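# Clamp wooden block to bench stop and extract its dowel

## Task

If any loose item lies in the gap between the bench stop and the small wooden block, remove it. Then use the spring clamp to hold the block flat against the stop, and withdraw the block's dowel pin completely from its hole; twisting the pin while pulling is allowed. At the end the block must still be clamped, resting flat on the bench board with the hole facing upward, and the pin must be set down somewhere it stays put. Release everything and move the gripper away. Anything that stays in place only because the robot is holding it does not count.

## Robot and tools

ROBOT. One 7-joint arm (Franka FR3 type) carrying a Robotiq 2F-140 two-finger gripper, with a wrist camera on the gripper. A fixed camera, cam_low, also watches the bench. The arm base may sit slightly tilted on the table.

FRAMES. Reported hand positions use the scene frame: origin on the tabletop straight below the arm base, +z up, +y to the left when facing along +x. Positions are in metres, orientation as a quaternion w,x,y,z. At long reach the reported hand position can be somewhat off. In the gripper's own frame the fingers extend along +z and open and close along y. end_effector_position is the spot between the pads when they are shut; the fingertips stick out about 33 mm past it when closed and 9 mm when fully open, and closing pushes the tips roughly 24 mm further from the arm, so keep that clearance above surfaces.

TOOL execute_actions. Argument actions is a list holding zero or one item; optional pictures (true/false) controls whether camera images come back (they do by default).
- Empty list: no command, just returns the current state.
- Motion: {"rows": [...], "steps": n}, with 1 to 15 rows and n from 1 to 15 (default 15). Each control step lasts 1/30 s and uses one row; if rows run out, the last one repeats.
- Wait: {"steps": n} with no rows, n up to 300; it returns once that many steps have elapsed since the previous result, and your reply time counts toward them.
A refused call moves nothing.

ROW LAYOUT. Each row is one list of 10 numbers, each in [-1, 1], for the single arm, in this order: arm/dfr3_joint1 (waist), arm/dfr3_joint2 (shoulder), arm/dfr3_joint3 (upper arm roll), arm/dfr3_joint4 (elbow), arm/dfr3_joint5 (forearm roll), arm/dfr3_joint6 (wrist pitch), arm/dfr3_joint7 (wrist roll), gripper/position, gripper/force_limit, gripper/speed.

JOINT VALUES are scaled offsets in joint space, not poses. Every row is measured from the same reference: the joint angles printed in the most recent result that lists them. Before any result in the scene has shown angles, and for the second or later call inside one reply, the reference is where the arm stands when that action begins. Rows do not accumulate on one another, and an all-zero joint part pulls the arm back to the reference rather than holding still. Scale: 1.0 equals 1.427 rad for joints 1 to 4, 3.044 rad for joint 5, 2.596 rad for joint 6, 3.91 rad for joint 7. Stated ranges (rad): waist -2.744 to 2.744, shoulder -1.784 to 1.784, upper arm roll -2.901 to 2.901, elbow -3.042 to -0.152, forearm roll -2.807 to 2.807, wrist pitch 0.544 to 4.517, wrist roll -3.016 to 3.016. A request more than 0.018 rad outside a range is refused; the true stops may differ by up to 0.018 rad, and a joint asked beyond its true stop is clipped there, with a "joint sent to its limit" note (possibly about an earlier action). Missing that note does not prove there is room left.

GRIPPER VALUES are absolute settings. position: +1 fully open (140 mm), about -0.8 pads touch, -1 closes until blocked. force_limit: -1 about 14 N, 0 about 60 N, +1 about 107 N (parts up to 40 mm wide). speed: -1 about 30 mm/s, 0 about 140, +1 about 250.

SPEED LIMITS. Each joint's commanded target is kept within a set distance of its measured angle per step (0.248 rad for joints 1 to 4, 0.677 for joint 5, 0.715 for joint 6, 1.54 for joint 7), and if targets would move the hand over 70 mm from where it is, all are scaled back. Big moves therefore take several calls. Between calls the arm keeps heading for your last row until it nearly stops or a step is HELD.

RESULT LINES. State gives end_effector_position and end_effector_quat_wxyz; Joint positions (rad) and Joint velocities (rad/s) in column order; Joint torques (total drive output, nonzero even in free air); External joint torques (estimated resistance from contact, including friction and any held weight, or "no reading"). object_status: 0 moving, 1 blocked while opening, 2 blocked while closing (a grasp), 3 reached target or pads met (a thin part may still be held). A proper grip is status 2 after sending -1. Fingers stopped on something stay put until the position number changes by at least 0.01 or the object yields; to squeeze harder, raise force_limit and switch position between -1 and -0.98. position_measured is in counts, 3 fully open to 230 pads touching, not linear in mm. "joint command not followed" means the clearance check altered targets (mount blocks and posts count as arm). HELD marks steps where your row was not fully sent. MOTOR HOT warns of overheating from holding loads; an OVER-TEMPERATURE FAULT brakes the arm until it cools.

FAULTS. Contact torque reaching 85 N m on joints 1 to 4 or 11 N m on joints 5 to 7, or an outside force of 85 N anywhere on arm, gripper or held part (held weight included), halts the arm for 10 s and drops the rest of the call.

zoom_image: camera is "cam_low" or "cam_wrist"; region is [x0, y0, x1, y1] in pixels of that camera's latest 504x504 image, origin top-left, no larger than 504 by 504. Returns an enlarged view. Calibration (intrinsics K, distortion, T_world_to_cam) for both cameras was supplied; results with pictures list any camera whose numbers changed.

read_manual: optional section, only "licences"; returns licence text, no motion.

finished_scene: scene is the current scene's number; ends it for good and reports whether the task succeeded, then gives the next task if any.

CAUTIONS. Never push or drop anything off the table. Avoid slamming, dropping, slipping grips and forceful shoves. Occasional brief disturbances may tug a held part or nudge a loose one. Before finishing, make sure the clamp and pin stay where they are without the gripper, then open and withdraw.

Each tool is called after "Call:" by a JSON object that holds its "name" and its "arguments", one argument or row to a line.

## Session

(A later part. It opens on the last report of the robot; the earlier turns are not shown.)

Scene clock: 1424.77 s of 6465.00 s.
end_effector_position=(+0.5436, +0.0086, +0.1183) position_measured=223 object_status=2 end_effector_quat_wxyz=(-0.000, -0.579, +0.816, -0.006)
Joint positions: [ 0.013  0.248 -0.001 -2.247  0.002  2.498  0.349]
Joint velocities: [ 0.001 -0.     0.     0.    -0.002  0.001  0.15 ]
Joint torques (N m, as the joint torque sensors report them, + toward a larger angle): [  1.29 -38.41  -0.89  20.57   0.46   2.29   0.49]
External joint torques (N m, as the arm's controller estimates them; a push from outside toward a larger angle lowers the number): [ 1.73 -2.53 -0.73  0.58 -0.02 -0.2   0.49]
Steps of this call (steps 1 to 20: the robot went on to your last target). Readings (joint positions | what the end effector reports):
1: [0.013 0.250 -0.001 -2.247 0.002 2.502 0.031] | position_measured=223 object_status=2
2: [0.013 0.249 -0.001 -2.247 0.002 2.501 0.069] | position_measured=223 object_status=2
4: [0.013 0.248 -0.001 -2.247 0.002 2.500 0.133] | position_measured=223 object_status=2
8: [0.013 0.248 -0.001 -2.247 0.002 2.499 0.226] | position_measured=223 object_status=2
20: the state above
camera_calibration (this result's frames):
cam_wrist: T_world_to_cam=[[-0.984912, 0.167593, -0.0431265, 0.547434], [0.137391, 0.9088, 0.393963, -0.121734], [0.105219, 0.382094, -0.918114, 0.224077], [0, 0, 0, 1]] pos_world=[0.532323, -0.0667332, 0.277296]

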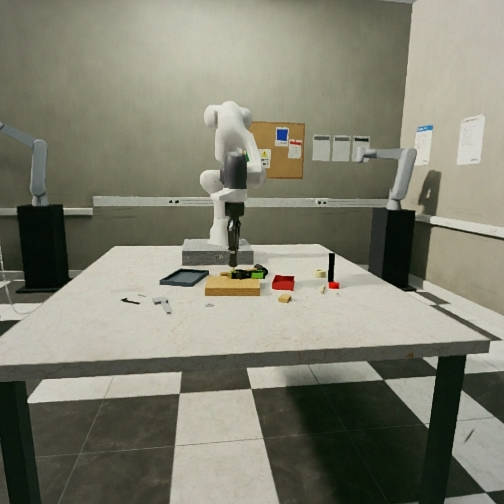

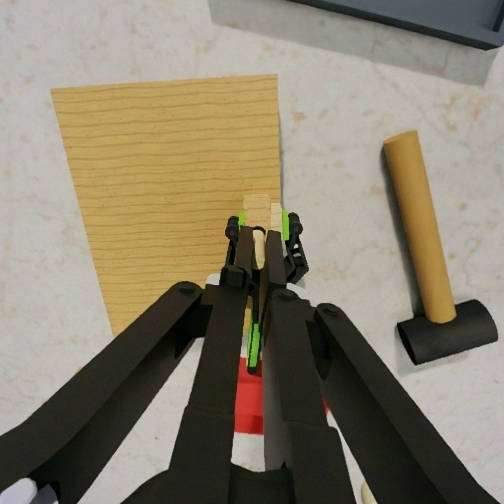

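Call:
{"name": "execute_actions", "arguments": {
  "actions": [
    {"rows": [[-0.0007,-0.0025,0,-0.0004,0,0.0009,0.012,-1,0.6,-0.7],[-0.0028,-0.0053,0,-0.0014,0,0.0015,0.012,-1,0.6,-0.7],[-0.0063,-0.0083,0,-0.0031,0,0.0021,0.012,-1,0.6,-0.7],[-0.0112,-0.0111,0,-0.0056,0,0.0028,0.012,-1,0.6,-0.7],[-0.0174,-0.0144,0,-0.0086,0,0.0036,0.012,-1,0.6,-0.7],[-0.0248,-0.0179,0,-0.0123,0,0.0045,0.012,-1,0.6,-0.7],[-0.0333,-0.0217,0,-0.0165,0,0.0055,0.012,-1,0.6,-0.7],[-0.0429,-0.0257,0,-0.0213,0,0.0065,0.012,-1,0.6,-0.7],[-0.0535,-0.03,0,-0.0265,0,0.0075,0.012,-1,0.6,-0.7],[-0.0649,-0.0344,0,-0.0321,0,0.0086,0.012,-1,0.6,-0.7],[-0.0769,-0.0389,0,-0.0381,0,0.0098,0.012,-1,0.6,-0.7],[-0.0896,-0.0434,0,-0.0444,0,0.0109,0.012,-1,0.6,-0.7],[-0.1027,-0.0479,0,-0.0509,0,0.012,0.012,-1,0.6,-0.7],[-0.1161,-0.0524,0,-0.0575,0,0.0132,0.012,-1,0.6,-0.7],[-0.1297,-0.0568,0,-0.0643,0,0.0143,0.012,-1,0.6,-0.7]], "steps": 15}
  ],
  "pictures": false
}}

Call:
{"name": "execute_actions", "arguments": {
  "actions": [
    {"rows": [[-0.0444,-0.0144,0,-0.0215,0,0.0073,0,-1,0.6,-0.7],[-0.0578,-0.0185,0,-0.0281,0,0.0083,0,-1,0.6,-0.7],[-0.0709,-0.0223,0,-0.0346,0,0.0092,0,-1,0.6,-0.7],[-0.0836,-0.0258,0,-0.0409,0,0.0101,0,-1,0.6,-0.7],[-0.0957,-0.029,0,-0.0469,0,0.0109,0,-1,0.6,-0.7],[-0.1071,-0.0319,0,-0.0525,0,0.0117,0,-1,0.6,-0.7],[-0.1177,-0.0344,0,-0.0578,0,0.0123,0,-1,0.6,-0.7],[-0.1273,-0.0364,0,-0.0625,0,0.0128,0,-1,0.6,-0.7],[-0.1358,-0.0381,0,-0.0668,0,0.0132,0,-1,0.6,-0.7],[-0.1432,-0.0392,0,-0.0704,0,0.0135,0,-1,0.6,-0.7],[-0.1494,-0.04,0,-0.0735,0,0.0138,0,-1,0.6,-0.7],[-0.1542,-0.0402,0,-0.0759,0,0.014,0,-1,0.6,-0.7],[-0.1577,-0.0402,0,-0.0776,0,0.0142,0,-1,0.6,-0.7],[-0.1599,-0.0402,0,-0.0787,0,0.0143,0,-1,0.6,-0.7],[-0.1606,-0.0402,0,-0.079,0,0.0144,0,-1,0.6,-0.7]], "steps": 15}
  ],
  "pictures": false
}}

Call:
{"name": "execute_actions", "arguments": {
  "actions": [
    {"steps": 15}
  ]
}}

Scene clock: 1545.27 s of 6465.00 s.
end_effector_position=(+0.5254, -0.0648, +0.1292) position_measured=223 object_status=2 end_effector_quat_wxyz=(+0.008, -0.501, +0.865, -0.012)
Joint positions: [-0.128  0.183  0.001 -2.316  0.002  2.521  0.395]
Joint velocities: [-0.547 -0.188 -0.025 -0.269  0.     0.069 -0.   ]
Joint torques (N m, as the joint torque sensors report them, + toward a larger angle): [  1.73 -34.87  -0.25  19.27   0.44   3.14   0.22]
External joint torques (N m, as the arm's controller estimates them; a push from outside toward a larger angle lowers the number): [ 0.63 -2.16 -0.72 -1.23 -0.05  0.52  0.22]
Steps of this call (steps 1 to 30: the robot went on to your last target; steps 31 to 90: nothing new was sent; then 117.00 s passed at rest; steps 91 to 105: all 15 steps of this action). Readings (joint positions | what the end effector reports):
91: [0.013 0.248 -0.001 -2.247 0.002 2.497 0.395] | position_measured=223 object_status=2
92: [0.013 0.247 -0.001 -2.247 0.002 2.498 0.395] | position_measured=223 object_status=2
94: [0.009 0.243 -0.000 -2.250 0.002 2.499 0.395] | position_measured=223 object_status=2
98: [-0.019 0.225 0.001 -2.264 0.002 2.504 0.395] | position_measured=223 object_status=2
105: the state above

Scene clock: 1545.77 s of 6465.00 s.
end_effector_position=(+0.4631, -0.1669, +0.1199) position_measured=223 object_status=2 end_effector_quat_wxyz=(-0.000, -0.402, +0.916, -0.005)
Joint positions: [-0.348  0.129 -0.001 -2.423  0.002  2.551  0.395]
Joint velocities: [-0.136 -0.004 -0.001 -0.072  0.001  0.021 -0.   ]
Joint torques (N m, as the joint torque sensors report them, + toward a larger angle): [  1.91 -34.64   0.38  18.89   0.43   3.08   0.13]
External joint torques (N m, as the arm's controller estimates them; a push from outside toward a larger angle lowers the number): [ 0.02 -3.2  -1.53 -1.    0.06  0.48  0.14]
Steps of this call (steps 1 to 15: all 15 steps of this action). Readings (joint positions | what the end effector reports):
1: [-0.147 0.177 0.001 -2.325 0.002 2.523 0.395] | position_measured=223 object_status=2
2: [-0.166 0.171 0.001 -2.334 0.002 2.526 0.395] | position_measured=223 object_status=2
4: [-0.204 0.160 0.001 -2.352 0.002 2.532 0.395] | position_measured=223 object_status=2
8: [-0.274 0.141 -0.000 -2.386 0.002 2.542 0.395] | position_measured=223 object_status=2
15: the state above

Scene clock: 1546.27 s of 6465.00 s.
end_effector_position=(+0.4609, -0.1694, +0.1191) position_measured=223 object_status=2 end_effector_quat_wxyz=(-0.000, -0.399, +0.917, -0.006)
Joint positions: [-0.355  0.128 -0.001 -2.427  0.002  2.555  0.395]
Joint velocities: [ 0.001 -0.001 -0.001 -0.001 -0.002  0.002  0.   ]
Joint torques (N m, as the joint torque sensors report them, + toward a larger angle): [  0.3  -33.77   0.02  17.94   0.47   2.88   0.13]
External joint torques (N m, as the arm's controller estimates them; a push from outside toward a larger angle lowers the number): [ 0.56 -2.71  0.15 -1.24  0.03  0.39  0.13]
Steps of this call (steps 1 to 15: the robot went on to your last target). Readings (joint positions | what the end effector reports):
1: [-0.352 0.129 -0.001 -2.424 0.002 2.552 0.395] | position_measured=223 object_status=2
2: [-0.354 0.129 -0.001 -2.426 0.002 2.552 0.395] | position_measured=223 object_status=2
4: [-0.355 0.129 -0.001 -2.427 0.002 2.553 0.395] | position_measured=223 object_status=2
8: [-0.355 0.128 -0.001 -2.427 0.002 2.555 0.395] | position_measured=223 object_status=2
15: the state above
The arm was judged still, so your last target was given up. Only a new action makes it travel on or press farther. Fingers that are still opening or closing keep moving.
camera_calibration (this result's frames):
cam_wrist: T_world_to_cam=[[-0.834587, 0.549114, -0.0440178, 0.491363], [0.489927, 0.776409, 0.396436, -0.134128], [0.251864, 0.309295, -0.917007, 0.221411], [0, 0, 0, 1]] pos_world=[0.420033, -0.234158, 0.277837]

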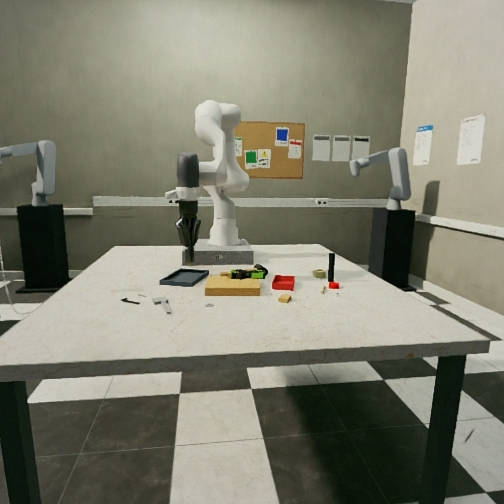

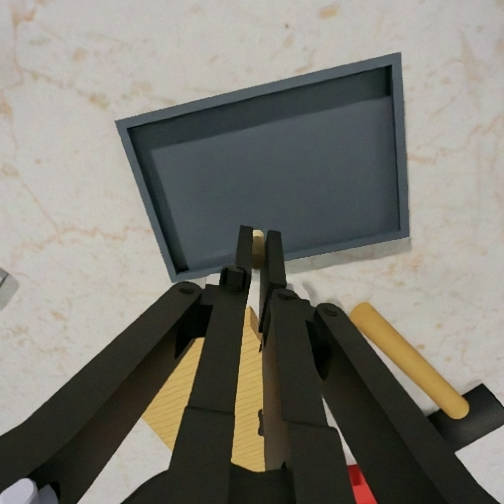

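Call:
{"name": "execute_actions", "arguments": {
  "actions": [
    {"rows": [[-0.0007,0.0009,0,0,0,0.0034,0,-1,0.6,-0.7],[-0.002,0.0026,0,-0.0002,0,0.0063,0,-1,0.6,-0.7],[-0.004,0.006,0,-0.0004,0,0.0101,0,-1,0.6,-0.7],[-0.0065,0.0112,0,-0.0007,0,0.0145,0,-1,0.6,-0.7],[-0.0092,0.0181,0,-0.001,0,0.0193,0,-1,0.6,-0.7],[-0.0119,0.0258,0,-0.0013,0,0.0242,0,-1,0.6,-0.7],[-0.0144,0.0344,0,-0.0016,0,0.029,0,-1,0.6,-0.7],[-0.0166,0.043,0,-0.0018,0,0.0338,0,-1,0.6,-0.7],[-0.0184,0.0516,0,-0.002,0,0.0382,0,-1,0.6,-0.7],[-0.0198,0.0602,0,-0.0021,0,0.042,0,-1,0.6,-0.7],[-0.0208,0.0679,0,-0.0021,0,0.0449,0,-1,0.6,-0.7],[-0.0214,0.0748,0,-0.0021,0,0.0469,0,-1,0.6,-0.7],[-0.0217,0.08,0,-0.0021,0,0.0483,0,-1,0.6,-0.7],[-0.0217,0.0834,0,-0.0021,0,0.0483,0,-1,0.6,-0.7],[-0.0217,0.086,0,-0.0021,0,0.0483,0,-1,0.6,-0.7]], "steps": 15}
  ],
  "pictures": false
}}

Call:
{"name": "execute_actions", "arguments": {
  "actions": [
    {"steps": 25}
  ]
}}

Call:
{"name": "zoom_image", "arguments": {
  "camera": "cam_low",
  "region": [155, 250, 215, 292]
}}

Scene clock: 1571.80 s of 6465.00 s.
end_effector_position=(+0.4525, -0.1817, +0.0739) position_measured=223 object_status=2 end_effector_quat_wxyz=(-0.004, -0.386, +0.923, -0.001)
Joint positions: [-0.384  0.236 -0.    -2.43   0.002  2.654  0.395]
Joint velocities: [-0.014  0.213  0.    -0.015  0.001  0.138  0.   ]
Joint torques (N m, as the joint torque sensors report them, + toward a larger angle): [  0.34 -35.55  -0.89  17.2    0.34   3.28   0.13]
External joint torques (N m, as the arm's controller estimates them; a push from outside toward a larger angle lowers the number): [ 0.15  0.59 -1.37 -1.7  -0.01  0.58  0.13]
Steps of this call (steps 1 to 90: nothing new was sent; then 22.03 s passed at rest; steps 91 to 105: all 15 steps of this action). Readings (joint positions | what the end effector reports):
91: [-0.355 0.128 -0.000 -2.427 0.002 2.557 0.395] | position_measured=223 object_status=2
92: [-0.355 0.128 -0.000 -2.427 0.002 2.559 0.395] | position_measured=223 object_status=2
94: [-0.357 0.131 -0.000 -2.427 0.002 2.567 0.395] | position_measured=223 object_status=2
98: [-0.369 0.161 -0.000 -2.427 0.002 2.598 0.395] | position_measured=223 object_status=2
105: the state above

Scene clock: 1572.63 s of 6465.00 s.
end_effector_position=(+0.4549, -0.1830, +0.0693) position_measured=223 object_status=2 end_effector_quat_wxyz=(-0.001, -0.386, +0.923, -0.005)
Joint positions: [-0.385  0.249 -0.    -2.431  0.002  2.678  0.395]
Joint velocities: [-0.    -0.001  0.001  0.     0.     0.001 -0.   ]
Joint torques (N m, as the joint torque sensors report them, + toward a larger angle): [  0.23 -33.1   -1.09  17.42   0.35   3.     0.12]
External joint torques (N m, as the arm's controller estimates them; a push from outside toward a larger angle lowers the number): [ 0.52 -0.06 -1.07  0.18 -0.01  0.52  0.12]
Steps of this call (steps 1 to 25: the robot went on to your last target). Readings (joint positions | what the end effector reports):
1: [-0.384 0.242 -0.000 -2.430 0.002 2.658 0.395] | position_measured=223 object_status=2
2: [-0.385 0.246 -0.000 -2.431 0.002 2.661 0.395] | position_measured=223 object_status=2
4: [-0.385 0.249 -0.000 -2.431 0.002 2.666 0.395] | position_measured=223 object_status=2
8: [-0.385 0.249 -0.000 -2.431 0.002 2.673 0.395] | position_measured=223 object_status=2
25: the state above
camera_calibration (this result's frames):
cam_wrist: T_world_to_cam=[[-0.818209, 0.573341, -0.0425821, 0.48846], [0.512995, 0.761512, 0.396151, -0.114077], [0.259557, 0.30229, -0.917197, 0.176702], [0, 0, 0, 1]] pos_world=[0.412319, -0.246598, 0.228063]

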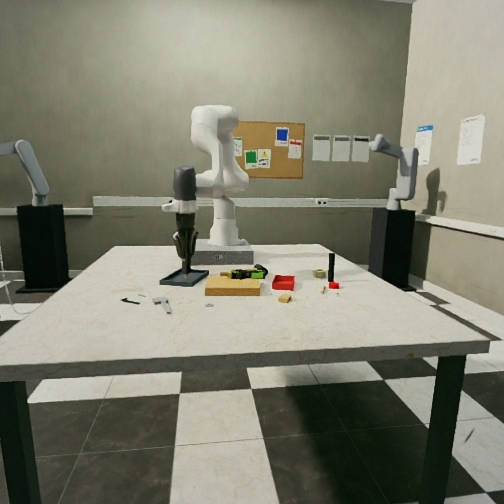

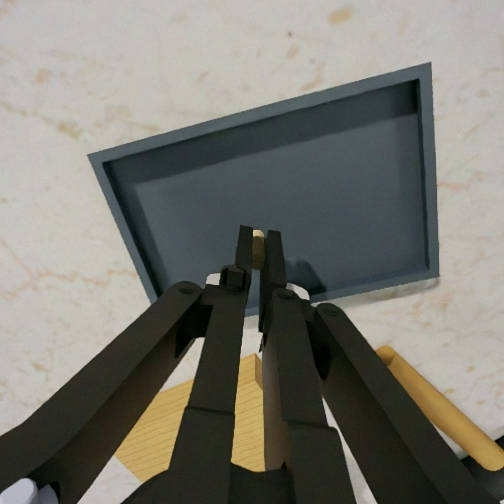

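Region (155, 250, 215, 292) of cam_low's 504x504 image, scaled by 8.400, with more detail than that image has; it fills the top 353 rows of this view, and the rest is white.

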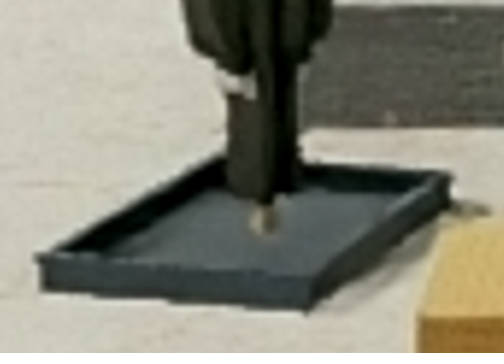

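Call:
{"name": "execute_actions", "arguments": {
  "actions": [
    {"rows": [[0,0.001,0,0.0002,0,0.0012,0,-1,0.6,-0.7],[0,0.002,0,0.0003,0,0.002,0,-1,0.6,-0.7],[0,0.0031,0,0.0004,0,0.0028,0,-1,0.6,-0.7],[0,0.0043,0,0.0006,0,0.0036,0,-1,0.6,-0.7],[0,0.0055,0,0.0007,0,0.0043,0,-1,0.6,-0.7],[0,0.0067,0,0.0009,0,0.005,0,-1,0.6,-0.7],[0,0.0079,0,0.001,0,0.0057,0,-1,0.6,-0.7],[0,0.0091,0,0.0012,0,0.0064,0,-1,0.6,-0.7],[0,0.0103,0,0.0013,0,0.007,0,-1,0.6,-0.7],[0,0.0115,0,0.0014,0,0.0076,0,-1,0.6,-0.7],[0,0.0126,0,0.0015,0,0.0081,0,-1,0.6,-0.7],[0,0.0136,0,0.0016,0,0.0085,0,-1,0.6,-0.7],[0,0.0145,0,0.0017,0,0.0088,0,-1,0.6,-0.7],[0,0.0152,0,0.0018,0,0.009,0,-1,0.6,-0.7],[0,0.0158,0,0.0019,0,0.009,0,-1,0.6,-0.7]], "steps": 15}
  ],
  "pictures": false
}}

Call:
{"name": "execute_actions", "arguments": {
  "actions": [
    {"steps": 15}
  ]
}}

Call:
{"name": "zoom_image", "arguments": {
  "camera": "cam_wrist",
  "region": [220, 200, 320, 300]
}}

Scene clock: 1597.93 s of 6465.00 s.
end_effector_position=(+0.4546, -0.1830, +0.0622) position_measured=223 object_status=2 end_effector_quat_wxyz=(-0.001, -0.386, +0.923, -0.005)
Joint positions: [-0.385  0.267 -0.    -2.43   0.002  2.695  0.395]
Joint velocities: [ 0.     0.037  0.001  0.003 -0.001  0.026 -0.001]
Joint torques (N m, as the joint torque sensors report them, + toward a larger angle): [  0.92 -33.62  -0.77  18.47   0.31   2.97   0.09]
External joint torques (N m, as the arm's controller estimates them; a push from outside toward a larger angle lowers the number): [ 1.19  0.12 -0.77  1.31 -0.05  0.46  0.09]
Steps of this call (steps 1 to 15: the robot went on to your last target; steps 16 to 90: nothing new was sent; then 21.80 s passed at rest; steps 91 to 105: all 15 steps of this action). Readings (joint positions | what the end effector reports):
91: [-0.385 0.249 -0.000 -2.431 0.002 2.679 0.395] | position_measured=223 object_status=2
92: [-0.385 0.249 -0.000 -2.431 0.002 2.679 0.395] | position_measured=223 object_status=2
94: [-0.385 0.250 -0.000 -2.431 0.002 2.681 0.395] | position_measured=223 object_status=2
98: [-0.385 0.256 -0.000 -2.431 0.002 2.686 0.395] | position_measured=223 object_status=2
105: the state above

Scene clock: 1598.43 s of 6465.00 s.
end_effector_position=(+0.4553, -0.1833, +0.0616) position_measured=223 object_status=2 end_effector_quat_wxyz=(-0.000, -0.386, +0.923, -0.006)
Joint positions: [-0.385  0.269 -0.    -2.43   0.002  2.699  0.395]
Joint velocities: [-0.001  0.     0.001  0.     0.001  0.001 -0.002]
Joint torques (N m, as the joint torque sensors report them, + toward a larger angle): [  1.07 -33.18  -0.84  17.37   0.38   2.98   0.1 ]
External joint torques (N m, as the arm's controller estimates them; a push from outside toward a larger angle lowers the number): [ 1.31  0.27 -0.87  0.36  0.03  0.49  0.1 ]
Steps of this call (steps 1 to 15: the robot went on to your last target). Readings (joint positions | what the end effector reports):
1: [-0.385 0.268 -0.000 -2.430 0.002 2.696 0.395] | position_measured=223 object_status=2
2: [-0.385 0.268 -0.000 -2.430 0.002 2.696 0.395] | position_measured=223 object_status=2
4: [-0.385 0.269 -0.000 -2.430 0.002 2.697 0.395] | position_measured=223 object_status=2
8: [-0.385 0.269 -0.000 -2.430 0.002 2.698 0.395] | position_measured=223 object_status=2
15: the state above
The arm was judged still, so your last target was given up. Only a new action makes it travel on or press farther. Fingers that are still opening or closing keep moving.
camera_calibration (this result's frames):
cam_wrist: T_world_to_cam=[[-0.818107, 0.573356, -0.0443287, 0.488729], [0.512388, 0.761764, 0.396451, -0.110726], [0.261076, 0.301626, -0.916985, 0.168799], [0, 0, 0, 1]] pos_world=[0.412497, -0.246783, 0.220348]

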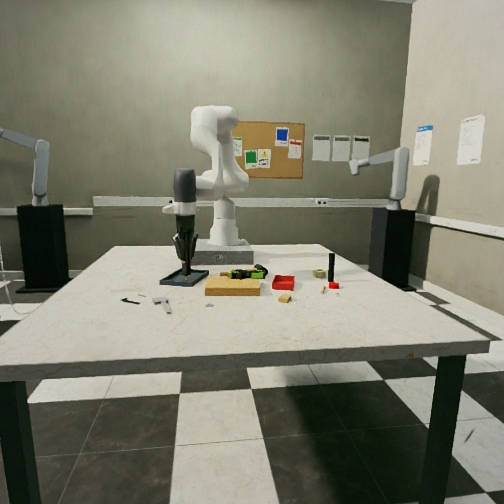

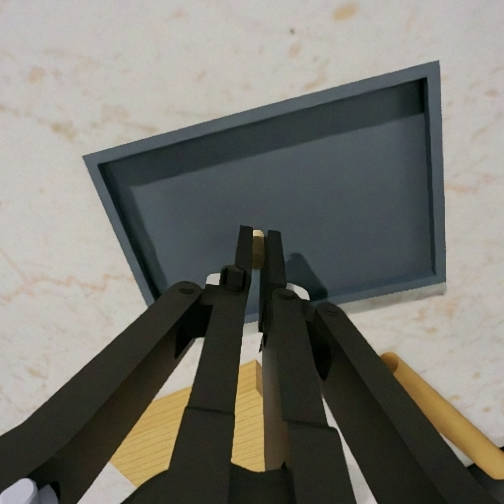

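Region (220, 200, 320, 300) of cam_wrist's 504x504 image, scaled by 5.040, with more detail than that image has.

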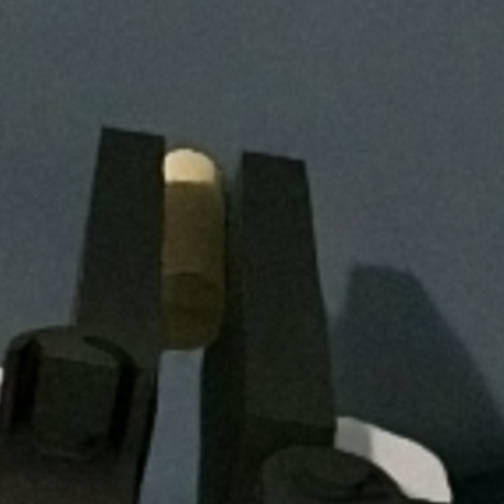

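Call:
{"name": "execute_actions", "arguments": {
  "actions": [
    {"rows": [[0,0.001,0,0.0001,0,0.0007,0,-1,0.6,-0.7],[0,0.0017,0,0.0002,0,0.0011,0,-1,0.6,-0.7],[0,0.0023,0,0.0003,0,0.0015,0,-1,0.6,-0.7],[0,0.0029,0,0.0004,0,0.0018,0,-1,0.6,-0.7],[0,0.0035,0,0.0005,0,0.0021,0,-1,0.6,-0.7],[0,0.0041,0,0.0006,0,0.0024,0,-1,0.6,-0.7],[0,0.0047,0,0.0007,0,0.0027,0,-1,0.6,-0.7],[0,0.0053,0,0.0008,0,0.003,0,-1,0.6,-0.7],[0,0.0059,0,0.0008,0,0.0033,0,-1,0.6,-0.7],[0,0.0065,0,0.0009,0,0.0036,0,-1,0.6,-0.7],[0,0.0071,0,0.001,0,0.0038,0,-1,0.6,-0.7],[0,0.0076,0,0.001,0,0.004,0,-1,0.6,-0.7],[0,0.0081,0,0.001,0,0.0042,0,-1,0.6,-0.7],[0,0.0085,0,0.001,0,0.0043,0,-1,0.6,-0.7],[0,0.0088,0,0.001,0,0.0043,0,-1,0.6,-0.7]], "steps": 15}
  ],
  "pictures": false
}}

Call:
{"name": "execute_actions", "arguments": {
  "actions": [
    {"steps": 12}
  ],
  "pictures": false
}}

Scene clock: 1618.87 s of 6465.00 s.
end_effector_position=(+0.4573, -0.1841, +0.0606) position_measured=223 object_status=2 end_effector_quat_wxyz=(+0.002, -0.386, +0.923, -0.007)
Joint positions: [-0.385  0.274 -0.    -2.427  0.002  2.707  0.395]
Joint velocities: [-0.     0.007  0.001  0.006  0.     0.015  0.001]
Joint torques (N m, as the joint torque sensors report them, + toward a larger angle): [  0.94 -29.81  -0.7   15.58   0.35   2.75   0.09]
External joint torques (N m, as the arm's controller estimates them; a push from outside toward a larger angle lowers the number): [ 1.24  3.66 -0.69 -1.28  0.    0.26  0.09]
Steps of this call (steps 1 to 90: nothing new was sent; then 16.93 s passed at rest; steps 91 to 105: all 15 steps of this action). Readings (joint positions | what the end effector reports):
91: [-0.385 0.269 -0.000 -2.429 0.002 2.699 0.395] | position_measured=223 object_status=2
92: [-0.385 0.269 -0.000 -2.429 0.002 2.699 0.395] | position_measured=223 object_status=2
94: [-0.385 0.270 -0.000 -2.429 0.002 2.700 0.395] | position_measured=223 object_status=2
98: [-0.385 0.272 -0.000 -2.429 0.002 2.702 0.395] | position_measured=223 object_status=2
105: the state above

Scene clock: 1619.27 s of 6465.00 s.
end_effector_position=(+0.4580, -0.1844, +0.0607) position_measured=223 object_status=2 end_effector_quat_wxyz=(+0.002, -0.386, +0.923, -0.008)
Joint positions: [-0.385  0.275 -0.    -2.427  0.002  2.709  0.395]
Joint velocities: [-0.     0.002 -0.001  0.001 -0.002  0.002  0.001]
Joint torques (N m, as the joint torque sensors report them, + toward a larger angle): [  1.12 -29.95  -0.92  16.17   0.34   2.82   0.12]
External joint torques (N m, as the arm's controller estimates them; a push from outside toward a larger angle lowers the number): [ 1.4   3.54 -0.92 -0.75 -0.01  0.32  0.13]
Steps of this call (steps 1 to 12: the robot went on to your last target). Readings (joint positions | what the end effector reports):
1: [-0.385 0.274 -0.000 -2.427 0.002 2.707 0.395] | position_measured=223 object_status=2
2: [-0.385 0.274 -0.000 -2.427 0.002 2.707 0.395] | position_measured=223 object_status=2
4: [-0.385 0.274 -0.000 -2.427 0.002 2.708 0.395] | position_measured=223 object_status=2
8: [-0.385 0.275 -0.000 -2.427 0.002 2.709 0.395] | position_measured=223 object_status=2
12: the state above

Call:
{"name": "execute_actions", "arguments": {
  "actions": [
    {"rows": [[0,0,0,0,0,0,0,-1,0.6,-0.7],[0,0,0,0,0,0,0,-1,0.6,-0.7],[0,0,0,0,0,0,0,-1,0.6,-0.7],[0,0,0,0,0,0,0,-0.4,0.6,-0.8]], "steps": 15}
  ],
  "pictures": false
}}

Call:
{"name": "execute_actions", "arguments": {
  "actions": [
    {"steps": 12}
  ]
}}

Scene clock: 1626.13 s of 6465.00 s.
end_effector_position=(+0.4581, -0.1845, +0.0607) position_measured=192 object_status=0 end_effector_quat_wxyz=(+0.003, -0.386, +0.923, -0.008)
Joint positions: [-0.385  0.275 -0.    -2.427  0.002  2.709  0.395]
Joint velocities: [ 0.     0.001 -0.     0.     0.001  0.     0.   ]
Joint torques (N m, as the joint torque sensors report them, + toward a larger angle): [  0.8  -34.49  -0.76  16.63   0.34   2.63   0.11]
External joint torques (N m, as the arm's controller estimates them; a push from outside toward a larger angle lowers the number): [ 1.15 -0.9  -0.69 -0.39 -0.01  0.11  0.12]
Steps of this call (steps 1 to 15: the robot went on to your last target; steps 16 to 90: nothing new was sent; then 3.37 s passed at rest; steps 91 to 105: all 15 steps of this action). Readings (joint positions | what the end effector reports):
91: [-0.385 0.275 -0.000 -2.427 0.002 2.709 0.395] | position_measured=223 object_status=2
92: [-0.385 0.275 -0.000 -2.427 0.002 2.709 0.395] | position_measured=223 object_status=2
94: [-0.385 0.275 -0.000 -2.427 0.002 2.709 0.395] | position_measured=223 object_status=0
98: [-0.385 0.275 -0.000 -2.427 0.002 2.709 0.395] | position_measured=212 object_status=0
105: the state above

Scene clock: 1626.53 s of 6465.00 s.
end_effector_position=(+0.4581, -0.1845, +0.0607) position_measured=179 object_status=3 end_effector_quat_wxyz=(+0.003, -0.386, +0.923, -0.008)
Joint positions: [-0.385  0.275 -0.    -2.427  0.002  2.709  0.395]
Joint velocities: [-0.001  0.     0.001  0.    -0.     0.    -0.   ]
Joint torques (N m, as the joint torque sensors report them, + toward a larger angle): [  1.05 -34.5   -0.7   16.71   0.35   2.63   0.16]
External joint torques (N m, as the arm's controller estimates them; a push from outside toward a larger angle lowers the number): [ 1.38 -0.92 -0.65 -0.26  0.    0.12  0.16]
Steps of this call (steps 1 to 12: the robot went on to your last target). Readings (joint positions | what the end effector reports):
1: [-0.385 0.275 -0.000 -2.427 0.002 2.709 0.395] | position_measured=189 object_status=0
2: [-0.385 0.275 -0.000 -2.427 0.002 2.709 0.395] | position_measured=187 object_status=0
4: [-0.385 0.275 -0.000 -2.427 0.002 2.709 0.395] | position_measured=181 object_status=0
8: [-0.385 0.275 -0.000 -2.427 0.002 2.709 0.395] | position_measured=179 object_status=0
12: the state above
camera_calibration (this result's frames):
cam_wrist: T_world_to_cam=[[-0.817816, 0.573177, -0.051438, 0.491867], [0.509657, 0.762885, 0.397815, -0.109562], [0.267259, 0.299123, -0.916023, 0.164268], [0, 0, 0, 1]] pos_world=[0.414193, -0.24748, 0.219359]

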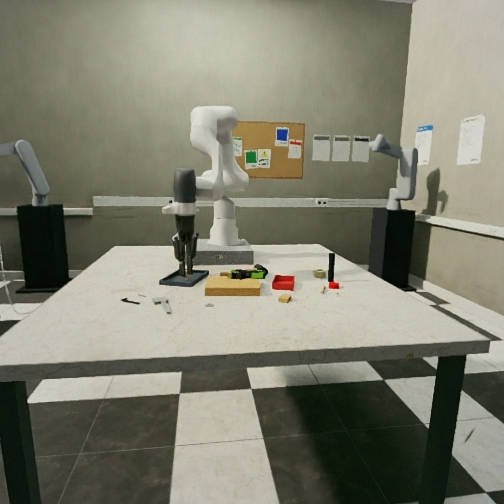

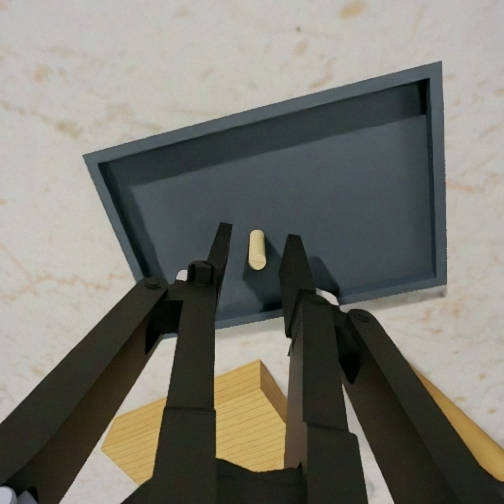

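Call:
{"name": "execute_actions", "arguments": {
  "actions": [
    {"rows": [[0,-0.0007,0,0,0,-0.004,0,-0.4,0.6,-0.8],[0,-0.0028,0,0,0,-0.0088,0,-0.4,0.6,-0.8],[0,-0.0063,0,0,0,-0.0134,0,-0.4,0.6,-0.8],[0,-0.0111,0,0,0,-0.018,0,-0.4,0.6,-0.8],[0,-0.0172,0,0,0,-0.0232,0,-0.4,0.6,-0.8],[0,-0.0244,0,0,0,-0.0289,0,-0.4,0.6,-0.8],[0,-0.0326,0,0,0,-0.0351,0,-0.4,0.6,-0.8],[0,-0.0418,0,0,0,-0.0416,0,-0.4,0.6,-0.8],[0,-0.0517,0,0,0,-0.0484,0,-0.4,0.6,-0.8],[0,-0.0622,0,0.0001,0,-0.0555,0,-0.4,0.6,-0.8],[0,-0.0732,0,0.0003,0,-0.0628,0,-0.4,0.6,-0.8],[0,-0.0846,0,0.0005,0,-0.0701,0,-0.4,0.6,-0.8],[0,-0.0961,0,0.0008,0,-0.0774,0,-0.4,0.6,-0.8],[0,-0.1076,0,0.0013,0,-0.0847,0,-0.4,0.6,-0.8],[0,-0.1191,0,0.0021,0,-0.0918,0,-0.4,0.6,-0.8]], "steps": 15}
  ],
  "pictures": false
}}

Call:
{"name": "execute_actions", "arguments": {
  "actions": [
    {"rows": [[0,-0.0376,0,0.0028,0,-0.0439,0,-0.4,0.6,-0.8],[0,-0.0485,0,0.0041,0,-0.0505,0,-0.4,0.6,-0.8],[0,-0.0588,0,0.0058,0,-0.0566,0,-0.4,0.6,-0.8],[0,-0.0687,0,0.0079,0,-0.0623,0,-0.4,0.6,-0.8],[0,-0.0778,0,0.0103,0,-0.0675,0,-0.4,0.6,-0.8],[0,-0.0863,0,0.013,0,-0.0721,0,-0.4,0.6,-0.8],[0,-0.094,0,0.016,0,-0.0761,0,-0.4,0.6,-0.8],[0,-0.1009,0,0.0191,0,-0.0795,0,-0.4,0.6,-0.8],[0,-0.1069,0,0.0222,0,-0.0821,0,-0.4,0.6,-0.8],[0,-0.112,0,0.0251,0,-0.084,0,-0.4,0.6,-0.8],[0,-0.1163,0,0.0278,0,-0.0851,0,-0.4,0.6,-0.8],[0,-0.1196,0,0.0301,0,-0.0855,0,-0.4,0.6,-0.8],[0,-0.122,0,0.0318,0,-0.0855,0,-0.4,0.6,-0.8],[0,-0.1234,0,0.0329,0,-0.0855,0,-0.4,0.6,-0.8],[0,-0.1238,0,0.0333,0,-0.0855,0,-0.4,0.6,-0.8]], "steps": 15}
  ],
  "pictures": false
}}

Call:
{"name": "execute_actions", "arguments": {
  "actions": [
    {"steps": 25}
  ]
}}

Call:
{"name": "zoom_image", "arguments": {
  "camera": "cam_low",
  "region": [210, 255, 270, 290]
}}

Scene clock: 1672.07 s of 6465.00 s.
end_effector_position=(+0.4509, -0.1809, +0.1113) position_measured=179 object_status=3 end_effector_quat_wxyz=(-0.006, -0.386, +0.923, +0.001)
Joint positions: [-0.385  0.144 -0.    -2.427  0.002  2.553  0.395]
Joint velocities: [-0.    -0.486 -0.001  0.015  0.    -0.486 -0.   ]
Joint torques (N m, as the joint torque sensors report them, + toward a larger angle): [  1.08 -32.93  -0.7   19.41   0.4    2.3    0.12]
External joint torques (N m, as the arm's controller estimates them; a push from outside toward a larger angle lowers the number): [ 1.37 -3.57 -0.56  0.38 -0.03 -0.31  0.12]
Steps of this call (steps 1 to 15: the robot went on to your last target; steps 16 to 90: nothing new was sent; then 42.03 s passed at rest; steps 91 to 105: all 15 steps of this action). Readings (joint positions | what the end effector reports):
91: [-0.385 0.275 -0.000 -2.427 0.002 2.708 0.395] | position_measured=179 object_status=3
92: [-0.385 0.274 -0.000 -2.427 0.002 2.705 0.395] | position_measured=179 object_status=3
94: [-0.385 0.271 -0.000 -2.427 0.002 2.694 0.395] | position_measured=179 object_status=3
98: [-0.385 0.243 -0.000 -2.428 0.002 2.657 0.395] | position_measured=179 object_status=3
105: the state above

Scene clock: 1672.57 s of 6465.00 s.
end_effector_position=(+0.4556, -0.1818, +0.1951) position_measured=179 object_status=3 end_effector_quat_wxyz=(-0.000, -0.386, +0.923, -0.005)
Joint positions: [-0.385 -0.027 -0.    -2.383  0.002  2.356  0.395]
Joint velocities: [ 0.001 -0.1   -0.001  0.067  0.001 -0.124  0.001]
Joint torques (N m, as the joint torque sensors report them, + toward a larger angle): [  1.01 -28.01  -1.2   20.19   0.52   1.94   0.16]
External joint torques (N m, as the arm's controller estimates them; a push from outside toward a larger angle lowers the number): [ 1.23 -2.5  -0.94  0.35 -0.03 -0.27  0.16]
Steps of this call (steps 1 to 15: all 15 steps of this action). Readings (joint positions | what the end effector reports):
1: [-0.385 0.128 -0.000 -2.426 0.002 2.534 0.395] | position_measured=179 object_status=3
2: [-0.385 0.112 -0.000 -2.425 0.002 2.515 0.395] | position_measured=179 object_status=3
4: [-0.385 0.081 -0.000 -2.422 0.002 2.478 0.395] | position_measured=179 object_status=3
8: [-0.385 0.027 -0.000 -2.409 0.002 2.415 0.395] | position_measured=179 object_status=3
15: the state above

Scene clock: 1673.40 s of 6465.00 s.
end_effector_position=(+0.4516, -0.1802, +0.1969) position_measured=179 object_status=3 end_effector_quat_wxyz=(-0.005, -0.386, +0.923, -0.000)
Joint positions: [-0.385 -0.032 -0.    -2.38   0.002  2.333  0.395]
Joint velocities: [-0.001 -0.001 -0.001  0.001  0.    -0.001 -0.001]
Joint torques (N m, as the joint torque sensors report them, + toward a larger angle): [  1.06 -30.13  -1.29  21.84   0.51   2.31   0.12]
External joint torques (N m, as the arm's controller estimates them; a push from outside toward a larger angle lowers the number): [ 1.44 -1.82 -0.88  0.   -0.06 -0.16  0.12]
Steps of this call (steps 1 to 25: the robot went on to your last target). Readings (joint positions | what the end effector reports):
1: [-0.385 -0.029 -0.000 -2.382 0.002 2.352 0.395] | position_measured=179 object_status=3
2: [-0.385 -0.031 -0.000 -2.381 0.002 2.349 0.395] | position_measured=179 object_status=3
4: [-0.385 -0.032 -0.000 -2.380 0.002 2.344 0.395] | position_measured=179 object_status=3
8: [-0.385 -0.032 -0.000 -2.380 0.002 2.338 0.395] | position_measured=179 object_status=3
25: the state above
camera_calibration (this result's frames):
cam_wrist: T_world_to_cam=[[-0.818808, 0.573327, -0.0291381, 0.487189], [0.517695, 0.759385, 0.394114, -0.167212], [0.248083, 0.307619, -0.9186, 0.300192], [0, 0, 0, 1]] pos_world=[0.411006, -0.244685, 0.355853]

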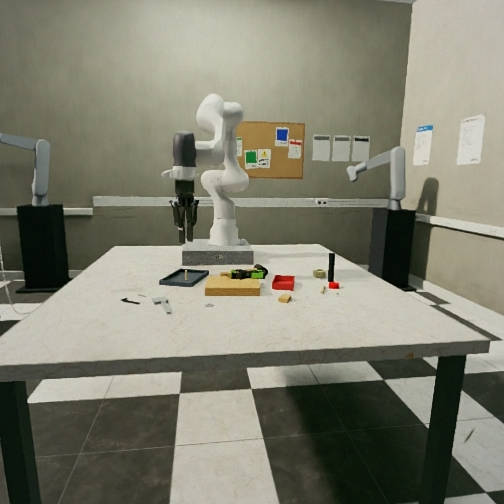

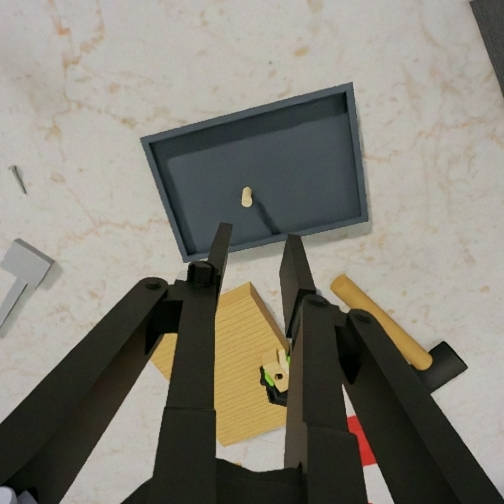

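Region (210, 255, 270, 290) of cam_low's 504x504 image, scaled by 8.400, with more detail than that image has; it fills the top 294 rows of this view, and the rest is white.

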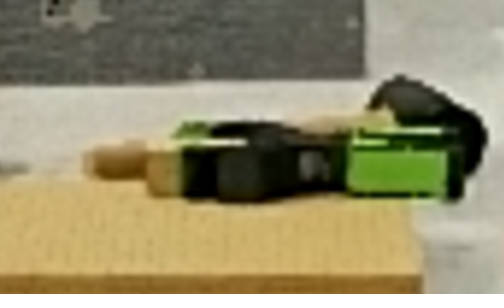

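Call:
{"name": "zoom_image", "arguments": {
  "camera": "cam_wrist",
  "region": [245, 335, 305, 410]
}}

Call:
{"name": "zoom_image", "arguments": {
  "camera": "cam_low",
  "region": [218, 265, 248, 283]
}}

Region (245, 335, 305, 410) of cam_wrist's 504x504 image, scaled by 6.720, with more detail than that image has; it fills the left 403 columns of this view, and the rest is white.

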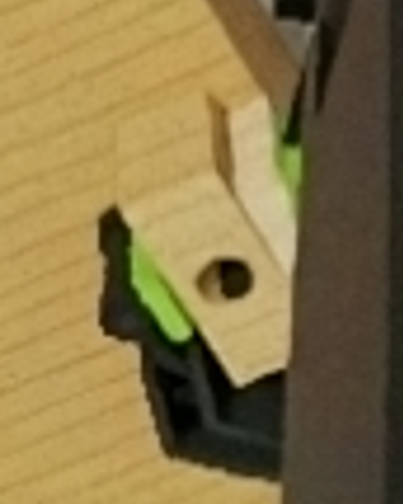

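Region (218, 265, 248, 283) of cam_low's 504x504 image, scaled by 16.800, with more detail than that image has; it fills the top 302 rows of this view, and the rest is white.

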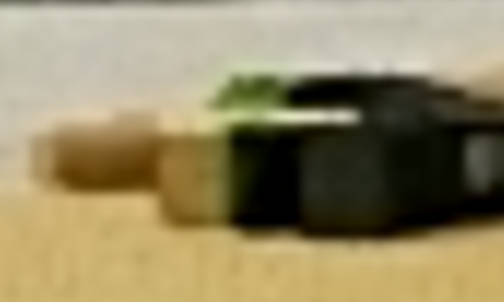

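Call:
{"name": "finished_scene", "arguments": {
  "scene": 1
}}

The scene is finished: the task was done.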